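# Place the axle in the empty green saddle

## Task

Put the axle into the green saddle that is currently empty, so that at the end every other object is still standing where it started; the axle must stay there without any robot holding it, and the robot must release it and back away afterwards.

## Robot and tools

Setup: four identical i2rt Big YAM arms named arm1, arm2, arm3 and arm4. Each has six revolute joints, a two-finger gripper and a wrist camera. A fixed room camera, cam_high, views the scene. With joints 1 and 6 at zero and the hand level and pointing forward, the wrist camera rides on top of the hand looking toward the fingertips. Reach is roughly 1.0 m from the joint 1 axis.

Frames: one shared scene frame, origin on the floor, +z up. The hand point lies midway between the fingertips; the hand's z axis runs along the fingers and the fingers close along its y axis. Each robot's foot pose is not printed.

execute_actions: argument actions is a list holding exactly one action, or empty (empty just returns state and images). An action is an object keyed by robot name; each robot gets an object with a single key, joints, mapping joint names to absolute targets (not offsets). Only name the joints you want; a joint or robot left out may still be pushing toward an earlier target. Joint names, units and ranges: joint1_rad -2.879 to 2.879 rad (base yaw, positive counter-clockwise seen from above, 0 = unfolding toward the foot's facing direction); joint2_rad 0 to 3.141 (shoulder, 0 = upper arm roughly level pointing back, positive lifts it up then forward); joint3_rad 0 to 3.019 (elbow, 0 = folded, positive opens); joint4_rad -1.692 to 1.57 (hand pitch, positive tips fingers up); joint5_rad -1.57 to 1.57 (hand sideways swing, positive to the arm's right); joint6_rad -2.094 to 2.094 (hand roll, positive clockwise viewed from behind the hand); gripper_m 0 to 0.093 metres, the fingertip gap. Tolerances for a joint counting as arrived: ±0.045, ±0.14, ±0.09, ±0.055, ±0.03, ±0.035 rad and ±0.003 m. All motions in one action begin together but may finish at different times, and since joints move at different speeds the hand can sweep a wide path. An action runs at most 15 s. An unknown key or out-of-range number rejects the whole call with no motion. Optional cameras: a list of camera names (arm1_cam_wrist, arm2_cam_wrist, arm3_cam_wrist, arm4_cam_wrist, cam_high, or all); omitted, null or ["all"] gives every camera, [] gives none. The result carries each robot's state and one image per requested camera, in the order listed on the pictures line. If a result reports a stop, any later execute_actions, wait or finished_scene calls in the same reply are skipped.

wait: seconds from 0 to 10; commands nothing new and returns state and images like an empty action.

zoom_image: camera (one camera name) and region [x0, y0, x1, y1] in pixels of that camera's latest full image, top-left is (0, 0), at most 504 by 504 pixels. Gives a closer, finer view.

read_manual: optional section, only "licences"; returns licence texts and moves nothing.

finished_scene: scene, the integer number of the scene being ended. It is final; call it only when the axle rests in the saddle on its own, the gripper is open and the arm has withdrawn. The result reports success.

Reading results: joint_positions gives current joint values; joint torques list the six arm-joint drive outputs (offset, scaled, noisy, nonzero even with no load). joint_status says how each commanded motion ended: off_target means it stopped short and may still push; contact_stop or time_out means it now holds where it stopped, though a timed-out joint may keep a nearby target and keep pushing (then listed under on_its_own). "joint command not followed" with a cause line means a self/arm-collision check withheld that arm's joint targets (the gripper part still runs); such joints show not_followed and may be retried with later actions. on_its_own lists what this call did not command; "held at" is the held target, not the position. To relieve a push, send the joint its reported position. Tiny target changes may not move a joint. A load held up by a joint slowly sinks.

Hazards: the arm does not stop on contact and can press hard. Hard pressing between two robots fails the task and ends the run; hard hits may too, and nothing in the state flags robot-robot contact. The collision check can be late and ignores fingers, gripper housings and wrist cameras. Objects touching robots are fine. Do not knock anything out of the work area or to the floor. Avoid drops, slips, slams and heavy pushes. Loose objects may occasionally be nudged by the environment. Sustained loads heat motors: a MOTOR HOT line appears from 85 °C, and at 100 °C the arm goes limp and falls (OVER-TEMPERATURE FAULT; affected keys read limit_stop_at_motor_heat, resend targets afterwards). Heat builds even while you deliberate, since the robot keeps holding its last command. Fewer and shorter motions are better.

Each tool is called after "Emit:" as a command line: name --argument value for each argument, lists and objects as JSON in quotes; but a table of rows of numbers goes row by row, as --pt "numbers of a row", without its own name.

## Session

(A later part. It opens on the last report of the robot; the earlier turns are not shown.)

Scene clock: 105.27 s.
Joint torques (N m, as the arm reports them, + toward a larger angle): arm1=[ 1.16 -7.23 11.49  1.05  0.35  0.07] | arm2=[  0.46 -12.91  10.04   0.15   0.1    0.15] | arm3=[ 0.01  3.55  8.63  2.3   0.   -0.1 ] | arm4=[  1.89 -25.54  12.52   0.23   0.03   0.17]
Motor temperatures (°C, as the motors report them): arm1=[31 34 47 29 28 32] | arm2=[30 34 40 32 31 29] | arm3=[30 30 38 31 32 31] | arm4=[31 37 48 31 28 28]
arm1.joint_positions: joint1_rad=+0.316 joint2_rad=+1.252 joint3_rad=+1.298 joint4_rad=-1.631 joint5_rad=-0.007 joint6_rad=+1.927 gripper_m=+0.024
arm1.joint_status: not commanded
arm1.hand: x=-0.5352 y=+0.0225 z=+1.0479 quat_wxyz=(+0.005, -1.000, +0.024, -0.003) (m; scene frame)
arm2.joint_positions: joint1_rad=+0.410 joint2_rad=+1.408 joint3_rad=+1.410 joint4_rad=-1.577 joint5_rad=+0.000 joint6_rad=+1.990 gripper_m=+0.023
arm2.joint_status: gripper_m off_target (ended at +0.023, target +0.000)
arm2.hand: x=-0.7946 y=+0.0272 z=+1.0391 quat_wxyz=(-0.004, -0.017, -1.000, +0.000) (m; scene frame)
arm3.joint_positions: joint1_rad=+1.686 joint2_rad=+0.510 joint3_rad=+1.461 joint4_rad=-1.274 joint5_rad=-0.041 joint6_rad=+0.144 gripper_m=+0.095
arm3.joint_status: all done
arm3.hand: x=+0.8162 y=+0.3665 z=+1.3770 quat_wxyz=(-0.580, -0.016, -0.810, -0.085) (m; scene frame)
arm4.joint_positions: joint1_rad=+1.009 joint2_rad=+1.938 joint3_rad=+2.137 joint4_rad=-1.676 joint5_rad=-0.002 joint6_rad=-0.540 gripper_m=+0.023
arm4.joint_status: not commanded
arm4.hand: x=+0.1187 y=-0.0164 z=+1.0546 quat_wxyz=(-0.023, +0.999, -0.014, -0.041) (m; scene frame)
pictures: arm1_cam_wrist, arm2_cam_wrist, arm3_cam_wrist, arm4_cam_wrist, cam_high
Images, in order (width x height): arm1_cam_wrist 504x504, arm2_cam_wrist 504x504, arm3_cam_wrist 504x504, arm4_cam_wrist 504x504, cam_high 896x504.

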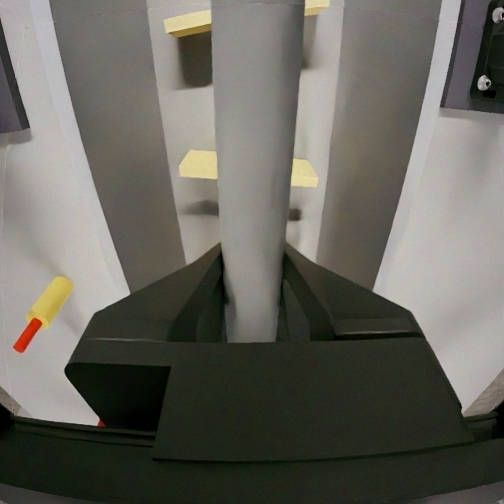

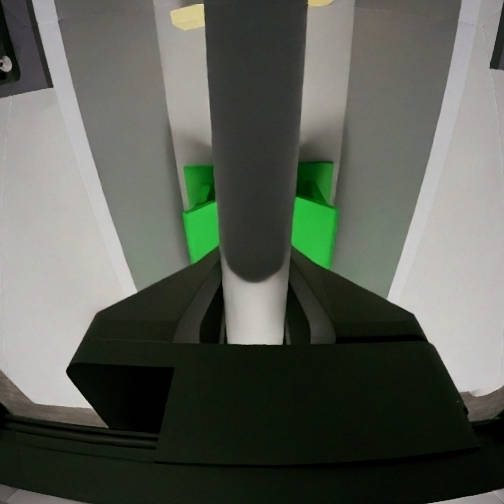

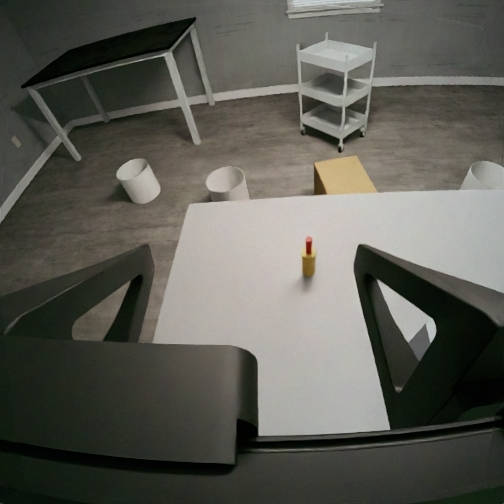

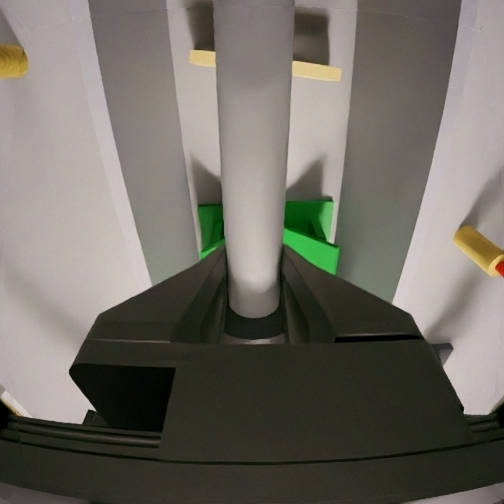

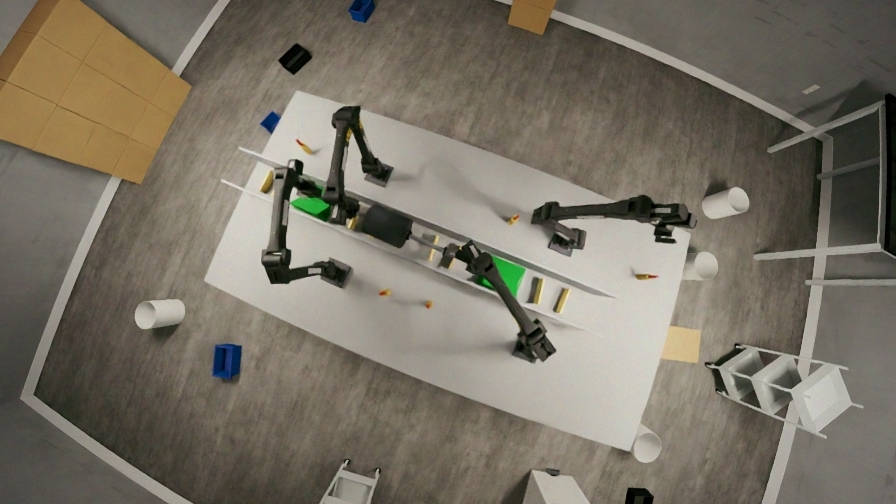

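Emit:
execute_actions --actions '[{"arm2":{"joints":{"joint2_rad":1.385,"joint3_rad":1.48}},"arm1":{"joints":{"gripper_m":0.093}}}]' --cameras '[]'

Emit:
execute_actions --actions '[{"arm1":{"joints":{"joint3_rad":1.75,"joint2_rad":1.15}}}]' --cameras '["cam_high"]'

Scene clock: 116.73 s.
Joint torques (N m, as the arm reports them, + toward a larger angle): arm1=[ 1.12 -5.38 11.47  1.09  0.26  0.07] | arm2=[  0.53 -13.88  14.89   0.14   0.11   0.15] | arm3=[-0.16  4.08  8.51  2.24  0.   -0.08] | arm4=[  2.   -25.6   12.51   0.23   0.03   0.16]
Motor temperatures (°C, as the motors report them): arm1=[31 34 47 29 28 32] | arm2=[30 33 40 32 31 29] | arm3=[30 30 38 31 32 31] | arm4=[31 37 49 31 28 28]
arm1.joint_positions: joint1_rad=+0.317 joint2_rad=+1.230 joint3_rad=+1.298 joint4_rad=-1.630 joint5_rad=-0.005 joint6_rad=+1.927 gripper_m=+0.093
arm1.joint_status: all done
arm1.hand: x=-0.5365 y=+0.0255 z=+1.0553 quat_wxyz=(-0.006, -1.000, +0.023, -0.005) (m; scene frame)
arm2.joint_positions: joint1_rad=+0.410 joint2_rad=+1.409 joint3_rad=+1.410 joint4_rad=-1.577 joint5_rad=+0.000 joint6_rad=+1.990 gripper_m=+0.023
arm2.joint_status: all done
arm2.hand: x=-0.7947 y=+0.0275 z=+1.0387 quat_wxyz=(-0.004, -0.017, -1.000, +0.000) (m; scene frame)
arm3.joint_positions: joint1_rad=+1.686 joint2_rad=+0.510 joint3_rad=+1.461 joint4_rad=-1.274 joint5_rad=-0.041 joint6_rad=+0.144 gripper_m=+0.095
arm3.joint_status: not commanded
arm3.hand: x=+0.8162 y=+0.3665 z=+1.3770 quat_wxyz=(-0.580, -0.016, -0.810, -0.085) (m; scene frame)
arm4.joint_positions: joint1_rad=+1.009 joint2_rad=+1.938 joint3_rad=+2.137 joint4_rad=-1.676 joint5_rad=-0.002 joint6_rad=-0.539 gripper_m=+0.023
arm4.joint_status: not commanded
arm4.hand: x=+0.1187 y=-0.0164 z=+1.0546 quat_wxyz=(-0.022, +0.999, -0.014, -0.041) (m; scene frame)
pictures: none
No camera images: the call's "cameras" was empty. Leave "cameras" out to get every camera's image.

Scene clock: 117.90 s.
Joint torques (N m, as the arm reports them, + toward a larger angle): arm1=[ 1.12 -2.02 10.34  2.1   0.23  0.03] | arm2=[  0.56 -13.79  14.79   0.14   0.09   0.14] | arm3=[-0.54  4.32  8.42  2.17  0.01 -0.07] | arm4=[  2.01 -25.53  12.53   0.22   0.03   0.16]
Motor temperatures (°C, as the motors report them): arm1=[31 34 47 29 28 32] | arm2=[30 33 40 32 31 29] | arm3=[30 30 38 31 32 31] | arm4=[31 37 49 31 28 28]
arm1.joint_positions: joint1_rad=+0.317 joint2_rad=+1.141 joint3_rad=+1.720 joint4_rad=-1.630 joint5_rad=-0.004 joint6_rad=+1.927 gripper_m=+0.093
arm1.joint_status: all done
arm1.hand: x=-0.5296 y=+0.0025 z=+1.2636 quat_wxyz=(-0.245, -0.965, +0.022, -0.088) (m; scene frame)
arm2.joint_positions: joint1_rad=+0.410 joint2_rad=+1.409 joint3_rad=+1.410 joint4_rad=-1.577 joint5_rad=+0.000 joint6_rad=+1.990 gripper_m=+0.023
arm2.joint_status: not commanded
arm2.hand: x=-0.7947 y=+0.0275 z=+1.0387 quat_wxyz=(-0.004, -0.017, -1.000, +0.000) (m; scene frame)
arm3.joint_positions: joint1_rad=+1.686 joint2_rad=+0.510 joint3_rad=+1.461 joint4_rad=-1.274 joint5_rad=-0.041 joint6_rad=+0.144 gripper_m=+0.095
arm3.joint_status: not commanded
arm3.hand: x=+0.8162 y=+0.3665 z=+1.3770 quat_wxyz=(-0.580, -0.016, -0.810, -0.085) (m; scene frame)
arm4.joint_positions: joint1_rad=+1.009 joint2_rad=+1.938 joint3_rad=+2.137 joint4_rad=-1.676 joint5_rad=-0.002 joint6_rad=-0.539 gripper_m=+0.023
arm4.joint_status: not commanded
arm4.hand: x=+0.1187 y=-0.0164 z=+1.0546 quat_wxyz=(-0.022, +0.999, -0.014, -0.041) (m; scene frame)
pictures: cam_high
Images, in order (width x height): cam_high 896x504.

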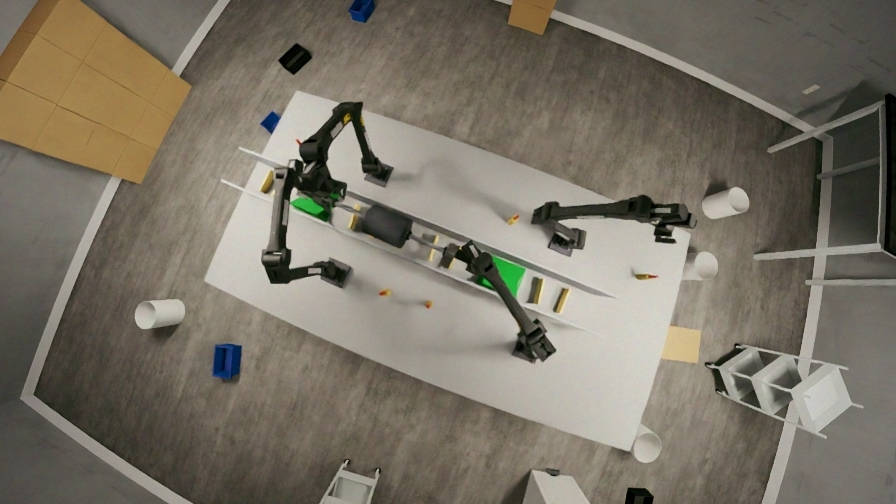

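Emit:
execute_actions --actions '[{"arm1":{"joints":{"joint2_rad":0.3,"joint3_rad":1.4}}}]' --cameras '[]'

Emit:
execute_actions --actions '[{"arm2":{"joints":{"joint1_rad":-0.021,"joint2_rad":1.275,"joint3_rad":1.40,"joint4_rad":-1.628,"joint6_rad":1.563}},"arm4":{"joints":{"joint1_rad":0.816,"joint2_rad":1.579,"joint3_rad":1.716,"joint4_rad":-1.648,"joint6_rad":-0.732}}}]' --cameras '["cam_high"]'

Scene clock: 128.73 s.
Joint torques (N m, as the arm reports them, + toward a larger angle): arm1=[ 1.08  9.51  5.26  2.79  0.19 -0.01] | arm2=[  0.41 -13.85  14.83   0.03   0.1    0.15] | arm3=[ 0.33  4.51  8.68  2.2  -0.01 -0.1 ] | arm4=[  1.97 -25.49  12.51   0.23   0.03   0.16]
Motor temperatures (°C, as the motors report them): arm1=[31 34 46 29 28 32] | arm2=[30 33 42 32 31 29] | arm3=[30 30 38 31 32 31] | arm4=[31 38 50 31 28 28]
arm1.joint_positions: joint1_rad=+0.317 joint2_rad=+0.289 joint3_rad=+1.400 joint4_rad=-1.628 joint5_rad=-0.004 joint6_rad=+1.927 gripper_m=+0.093
arm1.joint_status: all done
arm1.hand: x=-0.6228 y=+0.2942 z=+1.2874 quat_wxyz=(-0.477, -0.863, +0.020, -0.167) (m; scene frame)
arm2.joint_positions: joint1_rad=+0.410 joint2_rad=+1.409 joint3_rad=+1.410 joint4_rad=-1.577 joint5_rad=+0.000 joint6_rad=+1.990 gripper_m=+0.023
arm2.joint_status: not commanded
arm2.hand: x=-0.7947 y=+0.0275 z=+1.0387 quat_wxyz=(-0.004, -0.017, -1.000, +0.000) (m; scene frame)
arm3.joint_positions: joint1_rad=+1.686 joint2_rad=+0.510 joint3_rad=+1.461 joint4_rad=-1.274 joint5_rad=-0.041 joint6_rad=+0.144 gripper_m=+0.095
arm3.joint_status: not commanded
arm3.hand: x=+0.8162 y=+0.3665 z=+1.3770 quat_wxyz=(-0.580, -0.016, -0.810, -0.085) (m; scene frame)
arm4.joint_positions: joint1_rad=+1.009 joint2_rad=+1.938 joint3_rad=+2.137 joint4_rad=-1.676 joint5_rad=-0.002 joint6_rad=-0.539 gripper_m=+0.023
arm4.joint_status: not commanded
arm4.hand: x=+0.1187 y=-0.0164 z=+1.0546 quat_wxyz=(-0.022, +0.999, -0.014, -0.041) (m; scene frame)
pictures: none
No camera images: the call's "cameras" was empty. Leave "cameras" out to get every camera's image.

Scene clock: 130.13 s.
Joint torques (N m, as the arm reports them, + toward a larger angle): arm1=[1.11 9.49 5.25 2.77 0.19 0.  ] | arm2=[  0.23 -13.32  11.33  -0.19   0.13   0.18] | arm3=[-0.13  4.85  8.76  2.11  0.01 -0.11] | arm4=[  1.8  -18.83   8.85   0.4   -0.13   0.19]
Motor temperatures (°C, as the motors report them): arm1=[31 34 46 29 28 32] | arm2=[30 33 41 32 31 29] | arm3=[30 30 38 31 32 31] | arm4=[31 38 49 31 28 28]
arm1.joint_positions: joint1_rad=+0.317 joint2_rad=+0.289 joint3_rad=+1.400 joint4_rad=-1.628 joint5_rad=-0.004 joint6_rad=+1.927 gripper_m=+0.093
arm1.joint_status: not commanded
arm1.hand: x=-0.6228 y=+0.2942 z=+1.2874 quat_wxyz=(-0.477, -0.863, +0.020, -0.167) (m; scene frame)
arm2.joint_positions: joint1_rad=-0.023 joint2_rad=+1.311 joint3_rad=+1.375 joint4_rad=-1.625 joint5_rad=+0.000 joint6_rad=+1.551 gripper_m=+0.023
arm2.joint_status: all done
arm2.hand: x=-0.6237 y=+0.0218 z=+1.0626 quat_wxyz=(-0.003, -0.014, -1.000, -0.008) (m; scene frame)
arm3.joint_positions: joint1_rad=+1.686 joint2_rad=+0.510 joint3_rad=+1.461 joint4_rad=-1.274 joint5_rad=-0.041 joint6_rad=+0.144 gripper_m=+0.095
arm3.joint_status: not commanded
arm3.hand: x=+0.8162 y=+0.3665 z=+1.3770 quat_wxyz=(-0.580, -0.016, -0.810, -0.085) (m; scene frame)
arm4.joint_positions: joint1_rad=+0.807 joint2_rad=+1.600 joint3_rad=+1.709 joint4_rad=-1.652 joint5_rad=+0.001 joint6_rad=-0.744 gripper_m=+0.023
arm4.joint_status: all done
arm4.hand: x=+0.2910 y=-0.0096 z=+1.0674 quat_wxyz=(-0.009, +1.000, -0.013, -0.010) (m; scene frame)
pictures: cam_high
Images, in order (width x height): cam_high 896x504.

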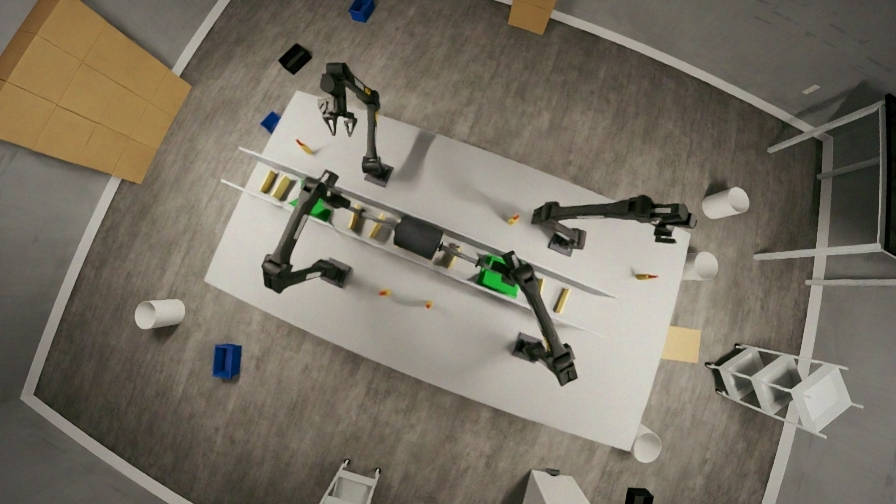

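Emit:
execute_actions --actions '[{"arm2":{"joints":{"joint1_rad":-0.448,"joint2_rad":1.378,"joint3_rad":1.535,"joint4_rad":-1.624,"joint6_rad":1.14}},"arm4":{"joints":{"joint1_rad":0.505,"joint2_rad":1.31,"joint3_rad":1.41,"joint4_rad":-1.626,"joint6_rad":-1.045}}}]' --cameras '[]'

Emit:
execute_actions --actions '[{"arm2":{"joints":{"joint1_rad":-0.749,"joint2_rad":1.62,"joint3_rad":1.82,"joint4_rad":-1.659,"joint6_rad":0.84}},"arm4":{"joints":{"joint1_rad":0.058,"joint2_rad":1.19,"joint3_rad":1.31,"joint4_rad":-1.64,"joint6_rad":-1.49}}}]' --cameras '["cam_high"]'

Scene clock: 150.70 s.
Joint torques (N m, as the arm reports them, + toward a larger angle): arm1=[1.13 9.51 5.26 2.77 0.18 0.  ] | arm2=[ -0.43 -15.95  16.52  -0.54  -0.2    0.17] | arm3=[-0.5   3.78  8.63  2.17 -0.02 -0.12] | arm4=[  1.46 -12.42   8.81   0.53  -0.19   0.11]
Motor temperatures (°C, as the motors report them): arm1=[31 33 43 29 28 32] | arm2=[30 34 41 32 31 29] | arm3=[30 30 38 31 32 31] | arm4=[31 37 46 31 28 28]
arm1.joint_positions: joint1_rad=+0.317 joint2_rad=+0.289 joint3_rad=+1.400 joint4_rad=-1.628 joint5_rad=-0.004 joint6_rad=+1.927 gripper_m=+0.093
arm1.joint_status: not commanded
arm1.hand: x=-0.6228 y=+0.2942 z=+1.2874 quat_wxyz=(-0.477, -0.863, +0.020, -0.167) (m; scene frame)
arm2.joint_positions: joint1_rad=-0.443 joint2_rad=+1.422 joint3_rad=+1.444 joint4_rad=-1.612 joint5_rad=+0.008 joint6_rad=+1.130 gripper_m=+0.023
arm2.joint_status: joint3_rad time_out (moved +0.069 of +0.160); the others done
arm2.on_its_own: joint3_rad reads +1.444 and still pushes toward +1.535 since a time_out
arm2.hand: x=-0.4550 y=+0.0138 z=+1.0487 quat_wxyz=(-0.002, -0.014, -1.000, +0.008) (m; scene frame)
arm3.joint_positions: joint1_rad=+1.686 joint2_rad=+0.510 joint3_rad=+1.461 joint4_rad=-1.274 joint5_rad=-0.041 joint6_rad=+0.144 gripper_m=+0.095
arm3.joint_status: not commanded
arm3.hand: x=+0.8162 y=+0.3665 z=+1.3770 quat_wxyz=(-0.580, -0.016, -0.810, -0.085) (m; scene frame)
arm4.joint_positions: joint1_rad=+0.500 joint2_rad=+1.319 joint3_rad=+1.403 joint4_rad=-1.635 joint5_rad=+0.002 joint6_rad=-1.051 gripper_m=+0.023
arm4.joint_status: all done
arm4.hand: x=+0.4617 y=-0.0153 z=+1.0649 quat_wxyz=(-0.008, +1.000, -0.014, -0.004) (m; scene frame)
pictures: none
No camera images: the call's "cameras" was empty. Leave "cameras" out to get every camera's image.

not run: a stop came earlier in this reply.

Cheap timeout; continue with a bit more lift.

Emit:
execute_actions --actions '[{"arm2":{"joints":{"joint1_rad":-0.752,"joint2_rad":1.615,"joint3_rad":1.835,"joint4_rad":-1.659,"joint6_rad":0.84}},"arm4":{"joints":{"joint1_rad":0.058,"joint2_rad":1.2,"joint3_rad":1.30,"joint4_rad":-1.635,"joint6_rad":-1.49}}}]' --cameras '[]'

Emit:
execute_actions --actions '[{"arm2":{"joints":{"joint1_rad":-0.946,"joint2_rad":1.905,"joint3_rad":2.25,"joint4_rad":-1.68,"joint6_rad":0.645}},"arm4":{"joints":{"joint1_rad":-0.405,"joint2_rad":1.265,"joint3_rad":1.41,"joint4_rad":-1.63,"joint6_rad":-1.95}}}]' --cameras '["cam_high","arm2_cam_wrist","arm4_cam_wrist"]'

Scene clock: 159.03 s.
Joint torques (N m, as the arm reports them, + toward a larger angle): arm1=[ 1.11  9.51  5.25  2.76  0.19 -0.01] | arm2=[ -0.93 -20.13  17.63  -0.23   0.2    0.23] | arm3=[-0.9   4.1   8.56  2.17  0.   -0.12] | arm4=[  0.84 -11.26   9.13   0.15  -0.57   0.17]
Motor temperatures (°C, as the motors report them): arm1=[31 33 42 29 28 32] | arm2=[30 34 43 32 31 29] | arm3=[30 30 38 31 32 31] | arm4=[31 36 46 31 28 28]
arm1.joint_positions: joint1_rad=+0.317 joint2_rad=+0.289 joint3_rad=+1.400 joint4_rad=-1.628 joint5_rad=-0.004 joint6_rad=+1.927 gripper_m=+0.093
arm1.joint_status: not commanded
arm1.hand: x=-0.6228 y=+0.2942 z=+1.2874 quat_wxyz=(-0.477, -0.863, +0.020, -0.167) (m; scene frame)
arm2.joint_positions: joint1_rad=-0.743 joint2_rad=+1.661 joint3_rad=+1.731 joint4_rad=-1.656 joint5_rad=-0.003 joint6_rad=+0.822 gripper_m=+0.023
arm2.joint_status: joint3_rad time_out (moved +0.286 of +0.391); the others done
arm2.on_its_own: joint3_rad reads +1.731 and still pushes toward +1.835 since a time_out
arm2.hand: x=-0.2941 y=+0.0091 z=+1.0543 quat_wxyz=(+0.003, -0.009, -1.000, +0.002) (m; scene frame)
arm3.joint_positions: joint1_rad=+1.686 joint2_rad=+0.510 joint3_rad=+1.461 joint4_rad=-1.274 joint5_rad=-0.041 joint6_rad=+0.144 gripper_m=+0.095
arm3.joint_status: not commanded
arm3.hand: x=+0.8162 y=+0.3665 z=+1.3770 quat_wxyz=(-0.580, -0.016, -0.810, -0.085) (m; scene frame)
arm4.joint_positions: joint1_rad=+0.060 joint2_rad=+1.218 joint3_rad=+1.288 joint4_rad=-1.635 joint5_rad=+0.011 joint6_rad=-1.500 gripper_m=+0.023
arm4.joint_status: all done
arm4.hand: x=+0.6245 y=-0.0127 z=+1.0542 quat_wxyz=(-0.002, +1.000, -0.008, +0.005) (m; scene frame)
pictures: none
No camera images: the call's "cameras" was empty. Leave "cameras" out to get every camera's image.

not run: a stop came earlier in this reply.

Emit:
execute_actions --actions '[{"arm2":{"joints":{"joint1_rad":-0.95,"joint2_rad":1.91,"joint3_rad":2.275,"joint4_rad":-1.68,"joint6_rad":0.65}},"arm4":{"joints":{"joint1_rad":-0.407,"joint2_rad":1.265,"joint3_rad":1.41,"joint4_rad":-1.63,"joint6_rad":-1.95}}}]' --cameras '["cam_high","arm2_cam_wrist","arm4_cam_wrist"]'

Scene clock: 166.17 s.
Joint torques (N m, as the arm reports them, + toward a larger angle): arm1=[1.09 9.48 5.25 2.76 0.19 0.  ] | arm2=[ -0.94 -27.94  18.34   0.66   0.24   0.28] | arm3=[-0.32  4.59  8.58  2.11 -0.01 -0.09] | arm4=[  1.15 -12.67  14.16  -0.28  -0.71   0.12]
Motor temperatures (°C, as the motors report them): arm1=[31 33 42 29 28 32] | arm2=[30 34 45 32 31 29] | arm3=[30 30 38 31 32 31] | arm4=[31 36 47 31 28 28]
arm1.joint_positions: joint1_rad=+0.317 joint2_rad=+0.289 joint3_rad=+1.400 joint4_rad=-1.628 joint5_rad=-0.004 joint6_rad=+1.927 gripper_m=+0.093
arm1.joint_status: not commanded
arm1.hand: x=-0.6228 y=+0.2942 z=+1.2874 quat_wxyz=(-0.477, -0.863, +0.020, -0.167) (m; scene frame)
arm2.joint_positions: joint1_rad=-0.937 joint2_rad=+1.980 joint3_rad=+2.156 joint4_rad=-1.695 joint5_rad=-0.005 joint6_rad=+0.630 gripper_m=+0.023
arm2.joint_status: joint3_rad time_out (moved +0.425 of +0.544); the others done
arm2.on_its_own: joint3_rad reads +2.156 and still pushes toward +2.269 since a time_out
arm2.hand: x=-0.1303 y=+0.0054 z=+1.0448 quat_wxyz=(-0.022, -0.011, -1.000, -0.019) (m; scene frame)
arm3.joint_positions: joint1_rad=+1.686 joint2_rad=+0.510 joint3_rad=+1.461 joint4_rad=-1.274 joint5_rad=-0.041 joint6_rad=+0.144 gripper_m=+0.095
arm3.joint_status: not commanded
arm3.hand: x=+0.8162 y=+0.3665 z=+1.3770 quat_wxyz=(-0.580, -0.016, -0.810, -0.085) (m; scene frame)
arm4.joint_positions: joint1_rad=-0.409 joint2_rad=+1.285 joint3_rad=+1.327 joint4_rad=-1.619 joint5_rad=+0.015 joint6_rad=-1.957 gripper_m=+0.023
arm4.joint_status: all done
arm4.hand: x=+0.7886 y=-0.0210 z=+1.0473 quat_wxyz=(+0.007, +1.000, -0.015, +0.005) (m; scene frame)
pictures: arm2_cam_wrist, arm4_cam_wrist, cam_high
Images, in order (width x height): arm2_cam_wrist 504x504, arm4_cam_wrist 504x504, cam_high 896x504.

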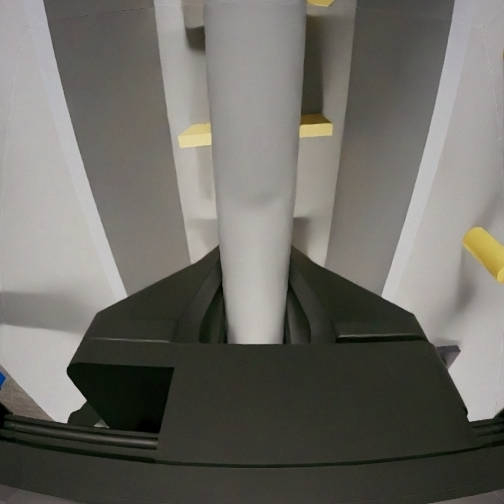

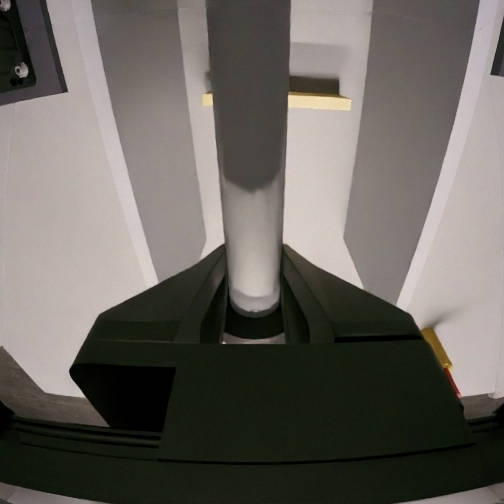

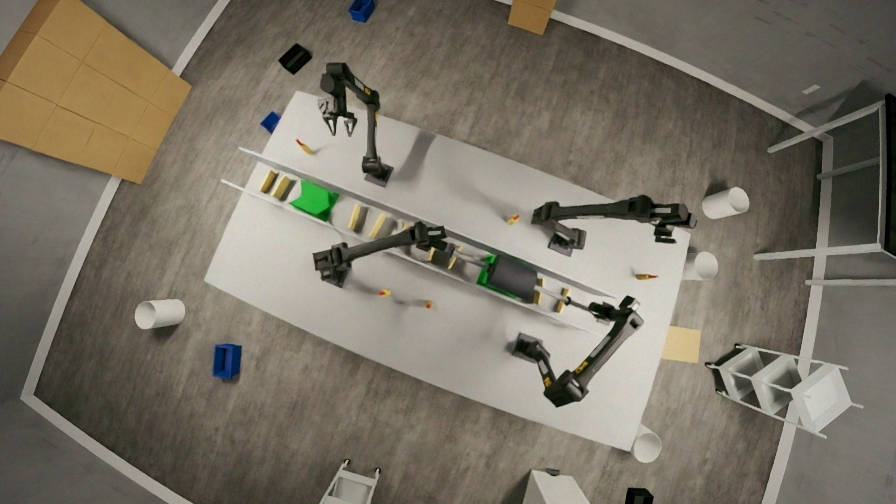

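Emit:
execute_actions --actions '[{"arm2":{"joints":{"joint2_rad":1.925,"joint3_rad":1.995,"joint4_rad":-1.548}},"arm4":{"joints":{"joint1_rad":-0.398,"joint2_rad":1.31,"joint3_rad":1.155,"joint4_rad":-1.378,"joint6_rad":-1.955}}}]' --cameras '["cam_high","arm2_cam_wrist","arm4_cam_wrist"]'

Scene clock: 174.87 s.
Joint torques (N m, as the arm reports them, + toward a larger angle): arm1=[1.13 9.51 5.26 2.76 0.19 0.  ] | arm2=[ -0.86 -26.56  11.6   -0.1   -0.16   0.37] | arm3=[-0.6   3.63  8.53  2.16 -0.01 -0.1 ] | arm4=[  1.78 -14.06   9.63   0.43  -0.01   0.2 ]
Motor temperatures (°C, as the motors report them): arm1=[31 33 42 29 28 32] | arm2=[30 36 46 32 31 29] | arm3=[30 30 38 31 32 31] | arm4=[31 35 50 31 28 28]
arm1.joint_positions: joint1_rad=+0.317 joint2_rad=+0.289 joint3_rad=+1.400 joint4_rad=-1.628 joint5_rad=-0.004 joint6_rad=+1.927 gripper_m=+0.093
arm1.joint_status: not commanded
arm1.hand: x=-0.6228 y=+0.2942 z=+1.2874 quat_wxyz=(-0.477, -0.863, +0.020, -0.167) (m; scene frame)
arm2.joint_positions: joint1_rad=-0.940 joint2_rad=+1.984 joint3_rad=+1.966 joint4_rad=-1.546 joint5_rad=+0.006 joint6_rad=+0.620 gripper_m=+0.023
arm2.joint_status: all done
arm2.hand: x=-0.1312 y=+0.0009 z=+0.9700 quat_wxyz=(-0.007, -0.007, -1.000, -0.002) (m; scene frame)
arm3.joint_positions: joint1_rad=+1.686 joint2_rad=+0.510 joint3_rad=+1.461 joint4_rad=-1.274 joint5_rad=-0.041 joint6_rad=+0.144 gripper_m=+0.095
arm3.joint_status: not commanded
arm3.hand: x=+0.8162 y=+0.3665 z=+1.3770 quat_wxyz=(-0.580, -0.016, -0.810, -0.085) (m; scene frame)
arm4.joint_positions: joint1_rad=-0.408 joint2_rad=+1.340 joint3_rad=+1.132 joint4_rad=-1.389 joint5_rad=-0.003 joint6_rad=-1.968 gripper_m=+0.023
arm4.joint_status: all done
arm4.hand: x=+0.7885 y=-0.0124 z=+0.9541 quat_wxyz=(+0.013, +1.000, -0.009, -0.007) (m; scene frame)
pictures: arm2_cam_wrist, arm4_cam_wrist, cam_high
Images, in order (width x height): arm2_cam_wrist 504x504, arm4_cam_wrist 504x504, cam_high 896x504.

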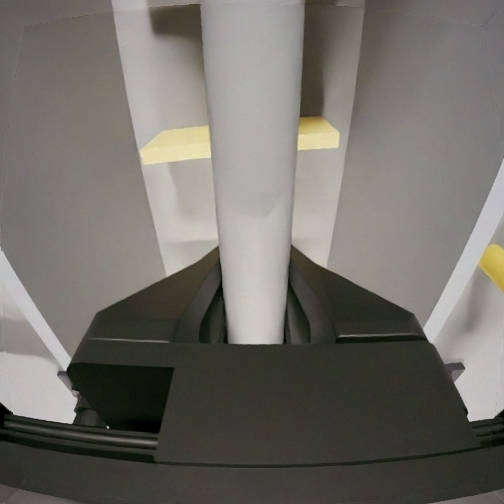

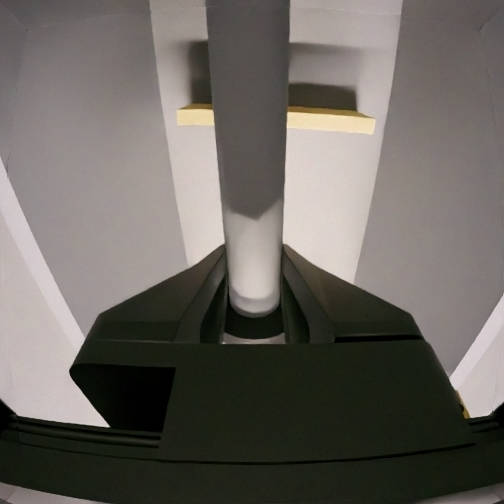

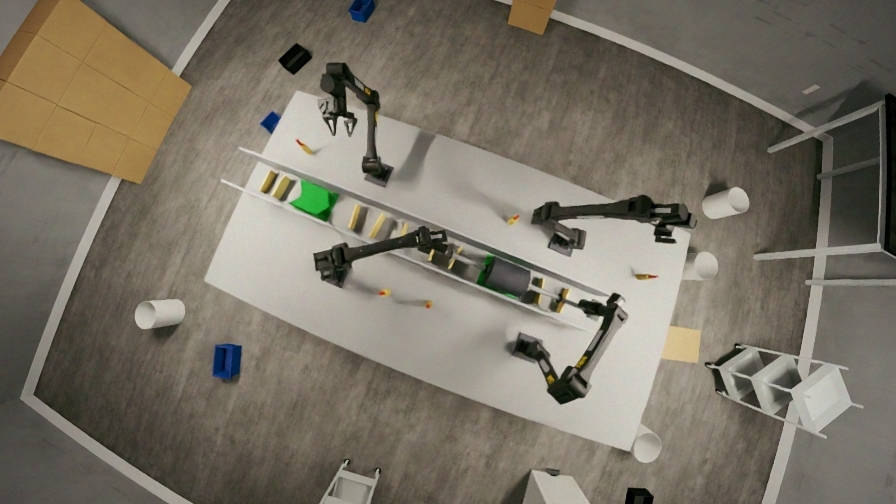

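Emit:
execute_actions --actions '[{"arm2":{"joints":{"joint1_rad":-0.935,"joint2_rad":1.97,"joint3_rad":1.875,"joint4_rad":-1.39}},"arm4":{"joints":{"joint1_rad":-0.385,"joint2_rad":1.376,"joint3_rad":1.055,"joint4_rad":-1.185}}}]' --cameras '["cam_high","arm2_cam_wrist","arm4_cam_wrist"]'

Scene clock: 180.83 s.
Joint torques (N m, as the arm reports them, + toward a larger angle): arm1=[1.1  9.5  5.26 2.77 0.19 0.  ] | arm2=[  0.1  -26.71  11.2   -0.19  -0.04   0.42] | arm3=[ 0.02  4.1   8.68  2.37 -0.04 -0.09] | arm4=[  2.12 -15.06   8.87   0.59  -0.21   0.2 ]
Motor temperatures (°C, as the motors report them): arm1=[31 33 42 29 28 32] | arm2=[30 36 45 32 31 29] | arm3=[30 30 38 31 32 31] | arm4=[31 35 49 31 28 28]
arm1.joint_positions: joint1_rad=+0.317 joint2_rad=+0.289 joint3_rad=+1.400 joint4_rad=-1.628 joint5_rad=-0.004 joint6_rad=+1.927 gripper_m=+0.093
arm1.joint_status: not commanded
arm1.hand: x=-0.6228 y=+0.2942 z=+1.2874 quat_wxyz=(-0.477, -0.863, +0.020, -0.167) (m; scene frame)
arm2.joint_positions: joint1_rad=-0.935 joint2_rad=+2.025 joint3_rad=+1.849 joint4_rad=-1.386 joint5_rad=+0.003 joint6_rad=+0.617 gripper_m=+0.023
arm2.joint_status: all done
arm2.hand: x=-0.1265 y=+0.0084 z=+0.9011 quat_wxyz=(-0.007, -0.003, -1.000, -0.004) (m; scene frame)
arm3.joint_positions: joint1_rad=+1.686 joint2_rad=+0.510 joint3_rad=+1.461 joint4_rad=-1.274 joint5_rad=-0.041 joint6_rad=+0.144 gripper_m=+0.095
arm3.joint_status: not commanded
arm3.hand: x=+0.8162 y=+0.3665 z=+1.3770 quat_wxyz=(-0.580, -0.016, -0.810, -0.085) (m; scene frame)
arm4.joint_positions: joint1_rad=-0.398 joint2_rad=+1.408 joint3_rad=+1.037 joint4_rad=-1.198 joint5_rad=+0.003 joint6_rad=-1.968 gripper_m=+0.023
arm4.joint_status: all done
arm4.hand: x=+0.7920 y=+0.0027 z=+0.8947 quat_wxyz=(+0.001, +1.000, -0.004, +0.001) (m; scene frame)
pictures: arm2_cam_wrist, arm4_cam_wrist, cam_high
Images, in order (width x height): arm2_cam_wrist 504x504, arm4_cam_wrist 504x504, cam_high 896x504.

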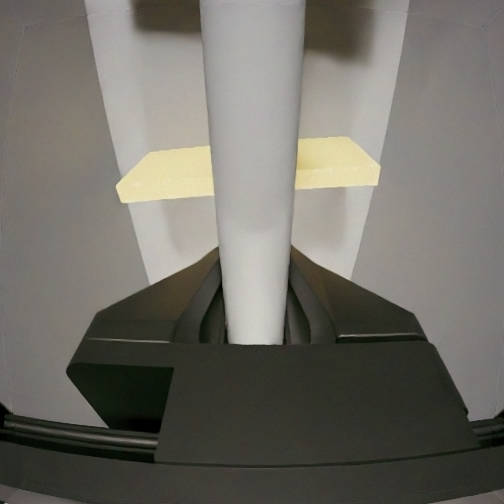

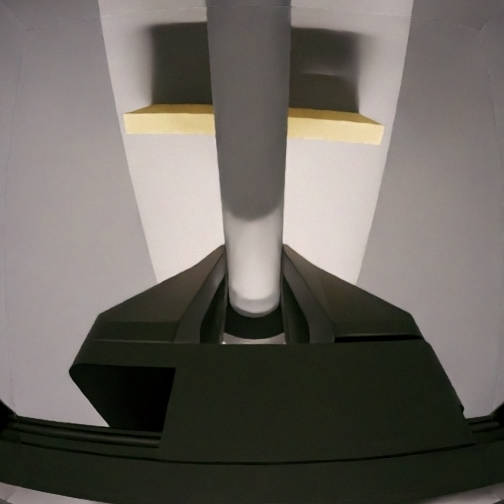

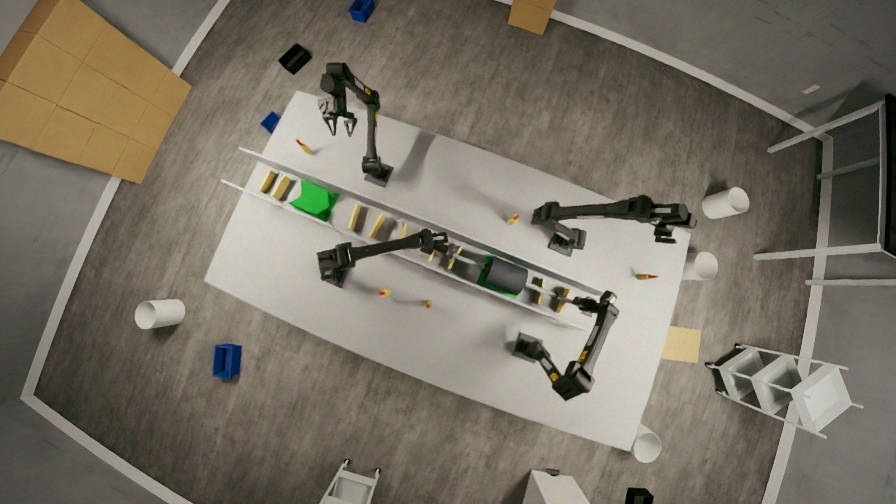

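Centred. Lower the last bit.

Emit:
execute_actions --actions '[{"arm2":{"joints":{"joint2_rad":1.995,"joint4_rad":-1.375}},"arm4":{"joints":{"joint2_rad":1.395,"joint3_rad":1.04,"joint4_rad":-1.165}}}]' --cameras '["cam_high"]'

Emit:
zoom_image --camera "cam_high" --region '[420, 220, 620, 330]'

Scene clock: 185.93 s.
Joint torques (N m, as the arm reports them, + toward a larger angle): arm1=[1.09 9.5  5.25 2.77 0.19 0.  ] | arm2=[  0.04 -24.32  11.31   0.09   0.03   0.42] | arm3=[-0.39  4.29  8.49  2.24  0.01 -0.08] | arm4=[  2.1  -13.43   8.11   0.73  -0.24   0.19]
Motor temperatures (°C, as the motors report them): arm1=[31 33 41 29 28 32] | arm2=[30 36 44 32 31 29] | arm3=[30 30 38 31 32 31] | arm4=[31 35 48 31 28 28]
arm1.joint_positions: joint1_rad=+0.317 joint2_rad=+0.289 joint3_rad=+1.400 joint4_rad=-1.628 joint5_rad=-0.004 joint6_rad=+1.927 gripper_m=+0.093
arm1.joint_status: not commanded
arm1.hand: x=-0.6228 y=+0.2942 z=+1.2874 quat_wxyz=(-0.477, -0.863, +0.020, -0.167) (m; scene frame)
arm2.joint_positions: joint1_rad=-0.934 joint2_rad=+2.025 joint3_rad=+1.849 joint4_rad=-1.377 joint5_rad=+0.002 joint6_rad=+0.617 gripper_m=+0.023
arm2.joint_status: all done
arm2.hand: x=-0.1251 y=+0.0101 z=+0.9011 quat_wxyz=(-0.011, -0.003, -1.000, -0.007) (m; scene frame)
arm3.joint_positions: joint1_rad=+1.686 joint2_rad=+0.510 joint3_rad=+1.461 joint4_rad=-1.274 joint5_rad=-0.041 joint6_rad=+0.144 gripper_m=+0.095
arm3.joint_status: not commanded
arm3.hand: x=+0.8162 y=+0.3665 z=+1.3770 quat_wxyz=(-0.580, -0.016, -0.810, -0.085) (m; scene frame)
arm4.joint_positions: joint1_rad=-0.398 joint2_rad=+1.408 joint3_rad=+1.033 joint4_rad=-1.182 joint5_rad=+0.003 joint6_rad=-1.968 gripper_m=+0.023
arm4.joint_status: all done
arm4.hand: x=+0.7931 y=+0.0049 z=+0.8933 quat_wxyz=(-0.004, +1.000, -0.004, +0.004) (m; scene frame)
pictures: cam_high
Images, in order (width x height): cam_high 896x504.

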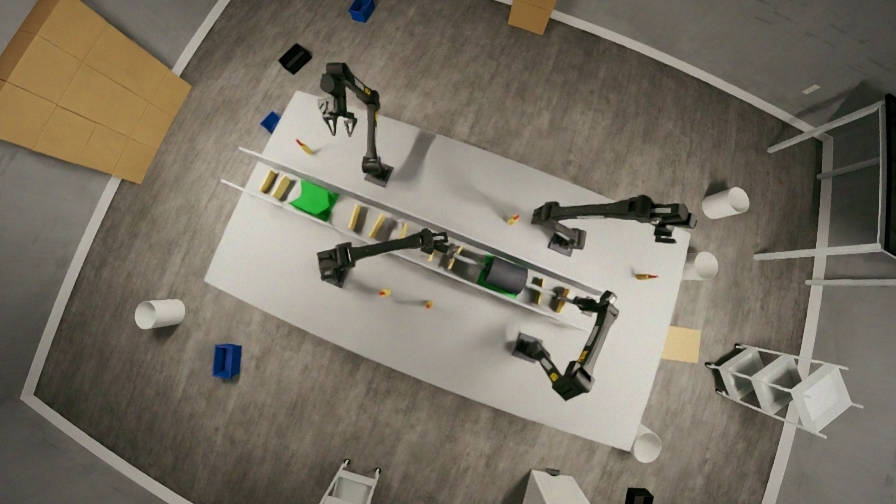

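Region (420, 220, 620, 330) of cam_high's 896x504 image, scaled by 2.520, with more detail than that image has; it fills the top 277 rows of this view, and the rest is white.

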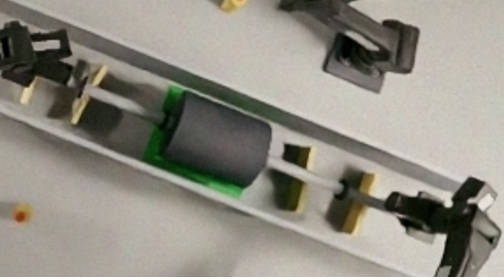

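Emit:
execute_actions --actions '[{"arm2":{"joints":{"joint2_rad":2.02,"joint3_rad":1.855,"joint4_rad":-1.39}},"arm4":{"joints":{"joint1_rad":-0.372,"joint2_rad":1.415,"joint3_rad":1.025,"joint4_rad":-1.17}}}]' --cameras '[]'

Scene clock: 190.33 s.
Joint torques (N m, as the arm reports them, + toward a larger angle): arm1=[1.08 9.52 5.26 2.77 0.18 0.  ] | arm2=[ -0.01 -23.77  10.28  -0.59   0.03   0.42] | arm3=[-0.46  4.1   8.5   2.28 -0.07 -0.12] | arm4=[  2.71 -13.07   7.68   0.23  -0.37   0.2 ]
Motor temperatures (°C, as the motors report them): arm1=[31 33 41 29 28 32] | arm2=[30 36 43 32 31 29] | arm3=[30 30 38 31 32 31] | arm4=[31 35 47 31 28 28]
arm1.joint_positions: joint1_rad=+0.317 joint2_rad=+0.289 joint3_rad=+1.400 joint4_rad=-1.628 joint5_rad=-0.004 joint6_rad=+1.927 gripper_m=+0.093
arm1.joint_status: not commanded
arm1.hand: x=-0.6228 y=+0.2942 z=+1.2874 quat_wxyz=(-0.477, -0.863, +0.020, -0.167) (m; scene frame)
arm2.joint_positions: joint1_rad=-0.933 joint2_rad=+2.041 joint3_rad=+1.842 joint4_rad=-1.378 joint5_rad=+0.001 joint6_rad=+0.617 gripper_m=+0.023
arm2.joint_status: all done
arm2.hand: x=-0.1278 y=+0.0097 z=+0.8890 quat_wxyz=(-0.001, -0.002, -1.000, -0.001) (m; scene frame)
arm3.joint_positions: joint1_rad=+1.686 joint2_rad=+0.510 joint3_rad=+1.461 joint4_rad=-1.274 joint5_rad=-0.041 joint6_rad=+0.144 gripper_m=+0.095
arm3.joint_status: not commanded
arm3.hand: x=+0.8162 y=+0.3665 z=+1.3770 quat_wxyz=(-0.580, -0.016, -0.810, -0.085) (m; scene frame)
arm4.joint_positions: joint1_rad=-0.392 joint2_rad=+1.423 joint3_rad=+1.022 joint4_rad=-1.174 joint5_rad=+0.006 joint6_rad=-1.968 gripper_m=+0.023
arm4.joint_status: all done
arm4.hand: x=+0.7906 y=+0.0033 z=+0.8840 quat_wxyz=(+0.004, +1.000, -0.001, +0.002) (m; scene frame)
pictures: none
No camera images: the call's "cameras" was empty. Leave "cameras" out to get every camera's image.

Emit:
execute_actions --actions '[{"arm2":{"joints":{"joint2_rad":2.045,"joint4_rad":-1.37}},"arm4":{"joints":{"joint1_rad":-0.385,"joint2_rad":1.43,"joint4_rad":-1.16}}}]' --cameras '[]'

Scene clock: 194.00 s.
Joint torques (N m, as the arm reports them, + toward a larger angle): arm1=[1.11 9.5  5.26 2.76 0.18 0.  ] | arm2=[ -0.25 -21.53  10.18   0.2    0.05   0.41] | arm3=[-0.03  5.01  8.57  2.21  0.01 -0.06] | arm4=[  1.67 -11.84   7.71   0.58  -0.37   0.19]
Motor temperatures (°C, as the motors report them): arm1=[31 33 41 29 28 32] | arm2=[30 36 43 32 31 29] | arm3=[30 30 38 31 32 31] | arm4=[31 35 46 31 28 28]
arm1.joint_positions: joint1_rad=+0.317 joint2_rad=+0.289 joint3_rad=+1.400 joint4_rad=-1.628 joint5_rad=-0.004 joint6_rad=+1.927 gripper_m=+0.093
arm1.joint_status: not commanded
arm1.hand: x=-0.6228 y=+0.2942 z=+1.2874 quat_wxyz=(-0.477, -0.863, +0.020, -0.167) (m; scene frame)
arm2.joint_positions: joint1_rad=-0.933 joint2_rad=+2.041 joint3_rad=+1.842 joint4_rad=-1.378 joint5_rad=+0.001 joint6_rad=+0.617 gripper_m=+0.023
arm2.joint_status: all done
arm2.hand: x=-0.1277 y=+0.0097 z=+0.8886 quat_wxyz=(-0.001, -0.002, -1.000, -0.001) (m; scene frame)
arm3.joint_positions: joint1_rad=+1.686 joint2_rad=+0.510 joint3_rad=+1.461 joint4_rad=-1.274 joint5_rad=-0.041 joint6_rad=+0.144 gripper_m=+0.095
arm3.joint_status: not commanded
arm3.hand: x=+0.8162 y=+0.3665 z=+1.3770 quat_wxyz=(-0.580, -0.016, -0.810, -0.085) (m; scene frame)
arm4.joint_positions: joint1_rad=-0.392 joint2_rad=+1.423 joint3_rad=+1.022 joint4_rad=-1.174 joint5_rad=+0.006 joint6_rad=-1.968 gripper_m=+0.023
arm4.joint_status: all done
arm4.hand: x=+0.7906 y=+0.0034 z=+0.8839 quat_wxyz=(+0.004, +1.000, -0.001, +0.002) (m; scene frame)
pictures: none
No camera images: the call's "cameras" was empty. Leave "cameras" out to get every camera's image.

Seated.

Emit:
execute_actions --actions '[{"arm2":{"joints":{"gripper_m":0.07}},"arm4":{"joints":{"gripper_m":0.07}}}]' --cameras '[]'

Emit:
execute_actions --actions '[{"arm2":{"joints":{"joint2_rad":1.93,"joint3_rad":2.17,"joint4_rad":-1.68}},"arm4":{"joints":{"joint2_rad":1.31,"joint3_rad":1.42,"joint4_rad":-1.63}}}]' --cameras '[]'

Emit:
execute_actions --actions '[{"arm2":{"joints":{"joint2_rad":0.9,"joint3_rad":1.6}},"arm4":{"joints":{"joint2_rad":0.6,"joint3_rad":1.4}}}]' --cameras '["cam_high"]'

Emit:
zoom_image --camera "cam_high" --region '[230, 140, 660, 340]'

Scene clock: 198.97 s.
Joint torques (N m, as the arm reports them, + toward a larger angle): arm1=[1.11 9.52 5.25 2.77 0.19 0.  ] | arm2=[ -0.27 -21.56  10.26   0.2    0.06   0.12] | arm3=[ 0.22  4.34  8.55  2.05 -0.03 -0.03] | arm4=[  1.61 -11.88   7.76   0.48  -0.21   0.19]
Motor temperatures (°C, as the motors report them): arm1=[31 33 41 29 28 32] | arm2=[30 36 42 32 31 29] | arm3=[30 30 38 31 32 31] | arm4=[31 35 46 31 28 28]
arm1.joint_positions: joint1_rad=+0.317 joint2_rad=+0.289 joint3_rad=+1.400 joint4_rad=-1.628 joint5_rad=-0.004 joint6_rad=+1.927 gripper_m=+0.093
arm1.joint_status: not commanded
arm1.hand: x=-0.6228 y=+0.2942 z=+1.2874 quat_wxyz=(-0.477, -0.863, +0.020, -0.167) (m; scene frame)
arm2.joint_positions: joint1_rad=-0.933 joint2_rad=+2.041 joint3_rad=+1.842 joint4_rad=-1.378 joint5_rad=+0.001 joint6_rad=+0.639 gripper_m=+0.070
arm2.joint_status: all done
arm2.hand: x=-0.1277 y=+0.0097 z=+0.8886 quat_wxyz=(-0.001, -0.013, -1.000, -0.001) (m; scene frame)
arm3.joint_positions: joint1_rad=+1.686 joint2_rad=+0.510 joint3_rad=+1.461 joint4_rad=-1.274 joint5_rad=-0.041 joint6_rad=+0.144 gripper_m=+0.095
arm3.joint_status: not commanded
arm3.hand: x=+0.8162 y=+0.3665 z=+1.3770 quat_wxyz=(-0.580, -0.016, -0.810, -0.085) (m; scene frame)
arm4.joint_positions: joint1_rad=-0.392 joint2_rad=+1.423 joint3_rad=+1.022 joint4_rad=-1.171 joint5_rad=+0.003 joint6_rad=-1.967 gripper_m=+0.070
arm4.joint_status: all done
arm4.hand: x=+0.7902 y=+0.0042 z=+0.8839 quat_wxyz=(+0.003, +1.000, -0.001, +0.000) (m; scene frame)
pictures: none
No camera images: the call's "cameras" was empty. Leave "cameras" out to get every camera's image.

Scene clock: 200.37 s.
Joint torques (N m, as the arm reports them, + toward a larger angle): arm1=[ 1.11  9.48  5.25  2.77  0.19 -0.01] | arm2=[ -0.26 -20.08  12.    -0.15   0.04   0.14] | arm3=[ 0.72  3.58  8.56  2.16  0.02 -0.09] | arm4=[ 1.64 -9.79 11.05 -0.21 -0.19  0.2 ]
Motor temperatures (°C, as the motors report them): arm1=[31 33 41 29 28 32] | arm2=[30 36 42 32 31 29] | arm3=[30 30 38 31 32 31] | arm4=[31 35 46 31 28 28]
arm1.joint_positions: joint1_rad=+0.317 joint2_rad=+0.289 joint3_rad=+1.400 joint4_rad=-1.628 joint5_rad=-0.004 joint6_rad=+1.927 gripper_m=+0.093
arm1.joint_status: not commanded
arm1.hand: x=-0.6228 y=+0.2942 z=+1.2874 quat_wxyz=(-0.477, -0.863, +0.020, -0.167) (m; scene frame)
arm2.joint_positions: joint1_rad=-0.933 joint2_rad=+1.926 joint3_rad=+2.139 joint4_rad=-1.672 joint5_rad=+0.001 joint6_rad=+0.640 gripper_m=+0.070
arm2.joint_status: all done
arm2.hand: x=-0.1363 y=+0.0035 z=+1.0711 quat_wxyz=(-0.048, -0.013, -0.998, -0.035) (m; scene frame)
arm3.joint_positions: joint1_rad=+1.686 joint2_rad=+0.510 joint3_rad=+1.461 joint4_rad=-1.274 joint5_rad=-0.041 joint6_rad=+0.144 gripper_m=+0.095
arm3.joint_status: not commanded
arm3.hand: x=+0.8162 y=+0.3665 z=+1.3770 quat_wxyz=(-0.580, -0.016, -0.810, -0.085) (m; scene frame)
arm4.joint_positions: joint1_rad=-0.392 joint2_rad=+1.293 joint3_rad=+1.382 joint4_rad=-1.619 joint5_rad=+0.002 joint6_rad=-1.967 gripper_m=+0.070
arm4.joint_status: all done
arm4.hand: x=+0.7862 y=-0.0051 z=+1.0655 quat_wxyz=(-0.017, +1.000, -0.001, +0.008) (m; scene frame)
pictures: none
No camera images: the call's "cameras" was empty. Leave "cameras" out to get every camera's image.

Scene clock: 202.17 s.
Joint torques (N m, as the arm reports them, + toward a larger angle): arm1=[1.11 9.53 5.25 2.77 0.19 0.  ] | arm2=[-0.18 -1.92  8.07  0.86  0.03  0.12] | arm3=[-0.02  3.34  8.58  2.42 -0.04 -0.09] | arm4=[ 1.68  2.52  8.25  1.06 -0.16  0.26]
Motor temperatures (°C, as the motors report them): arm1=[31 33 41 29 28 32] | arm2=[30 36 42 32 31 29] | arm3=[30 30 38 31 32 31] | arm4=[31 35 46 31 28 28]
arm1.joint_positions: joint1_rad=+0.317 joint2_rad=+0.289 joint3_rad=+1.400 joint4_rad=-1.628 joint5_rad=-0.004 joint6_rad=+1.927 gripper_m=+0.093
arm1.joint_status: not commanded
arm1.hand: x=-0.6228 y=+0.2942 z=+1.2874 quat_wxyz=(-0.477, -0.863, +0.020, -0.167) (m; scene frame)
arm2.joint_positions: joint1_rad=-0.933 joint2_rad=+0.903 joint3_rad=+1.601 joint4_rad=-1.677 joint5_rad=+0.001 joint6_rad=+0.640 gripper_m=+0.070
arm2.joint_status: all done
arm2.hand: x=-0.4214 y=-0.1973 z=+1.2814 quat_wxyz=(-0.239, -0.013, -0.955, -0.173) (m; scene frame)
arm3.joint_positions: joint1_rad=+1.686 joint2_rad=+0.510 joint3_rad=+1.461 joint4_rad=-1.274 joint5_rad=-0.041 joint6_rad=+0.144 gripper_m=+0.095
arm3.joint_status: not commanded
arm3.hand: x=+0.8162 y=+0.3665 z=+1.3770 quat_wxyz=(-0.580, -0.016, -0.810, -0.085) (m; scene frame)
arm4.joint_positions: joint1_rad=-0.392 joint2_rad=+0.600 joint3_rad=+1.382 joint4_rad=-1.622 joint5_rad=+0.002 joint6_rad=-1.966 gripper_m=+0.070
arm4.joint_status: all done
arm4.hand: x=+0.7121 y=-0.1809 z=+1.2509 quat_wxyz=(-0.328, +0.934, -0.002, +0.139) (m; scene frame)
pictures: cam_high
Images, in order (width x height): cam_high 896x504.

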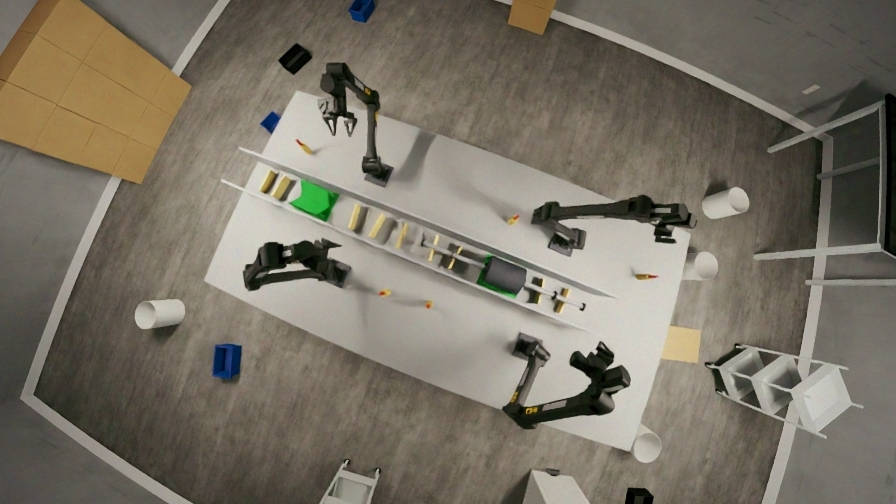

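Region (230, 140, 660, 340) of cam_high's 896x504 image, scaled by 1.172, with more detail than that image has; it fills the top 234 rows of this view, and the rest is white.

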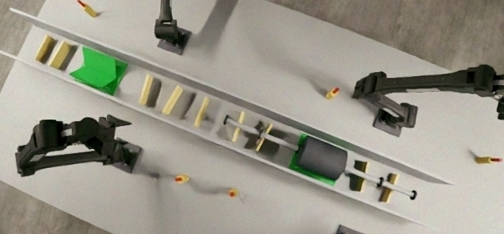

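Emit:
finished_scene --scene 2

The scene is finished: the task was done.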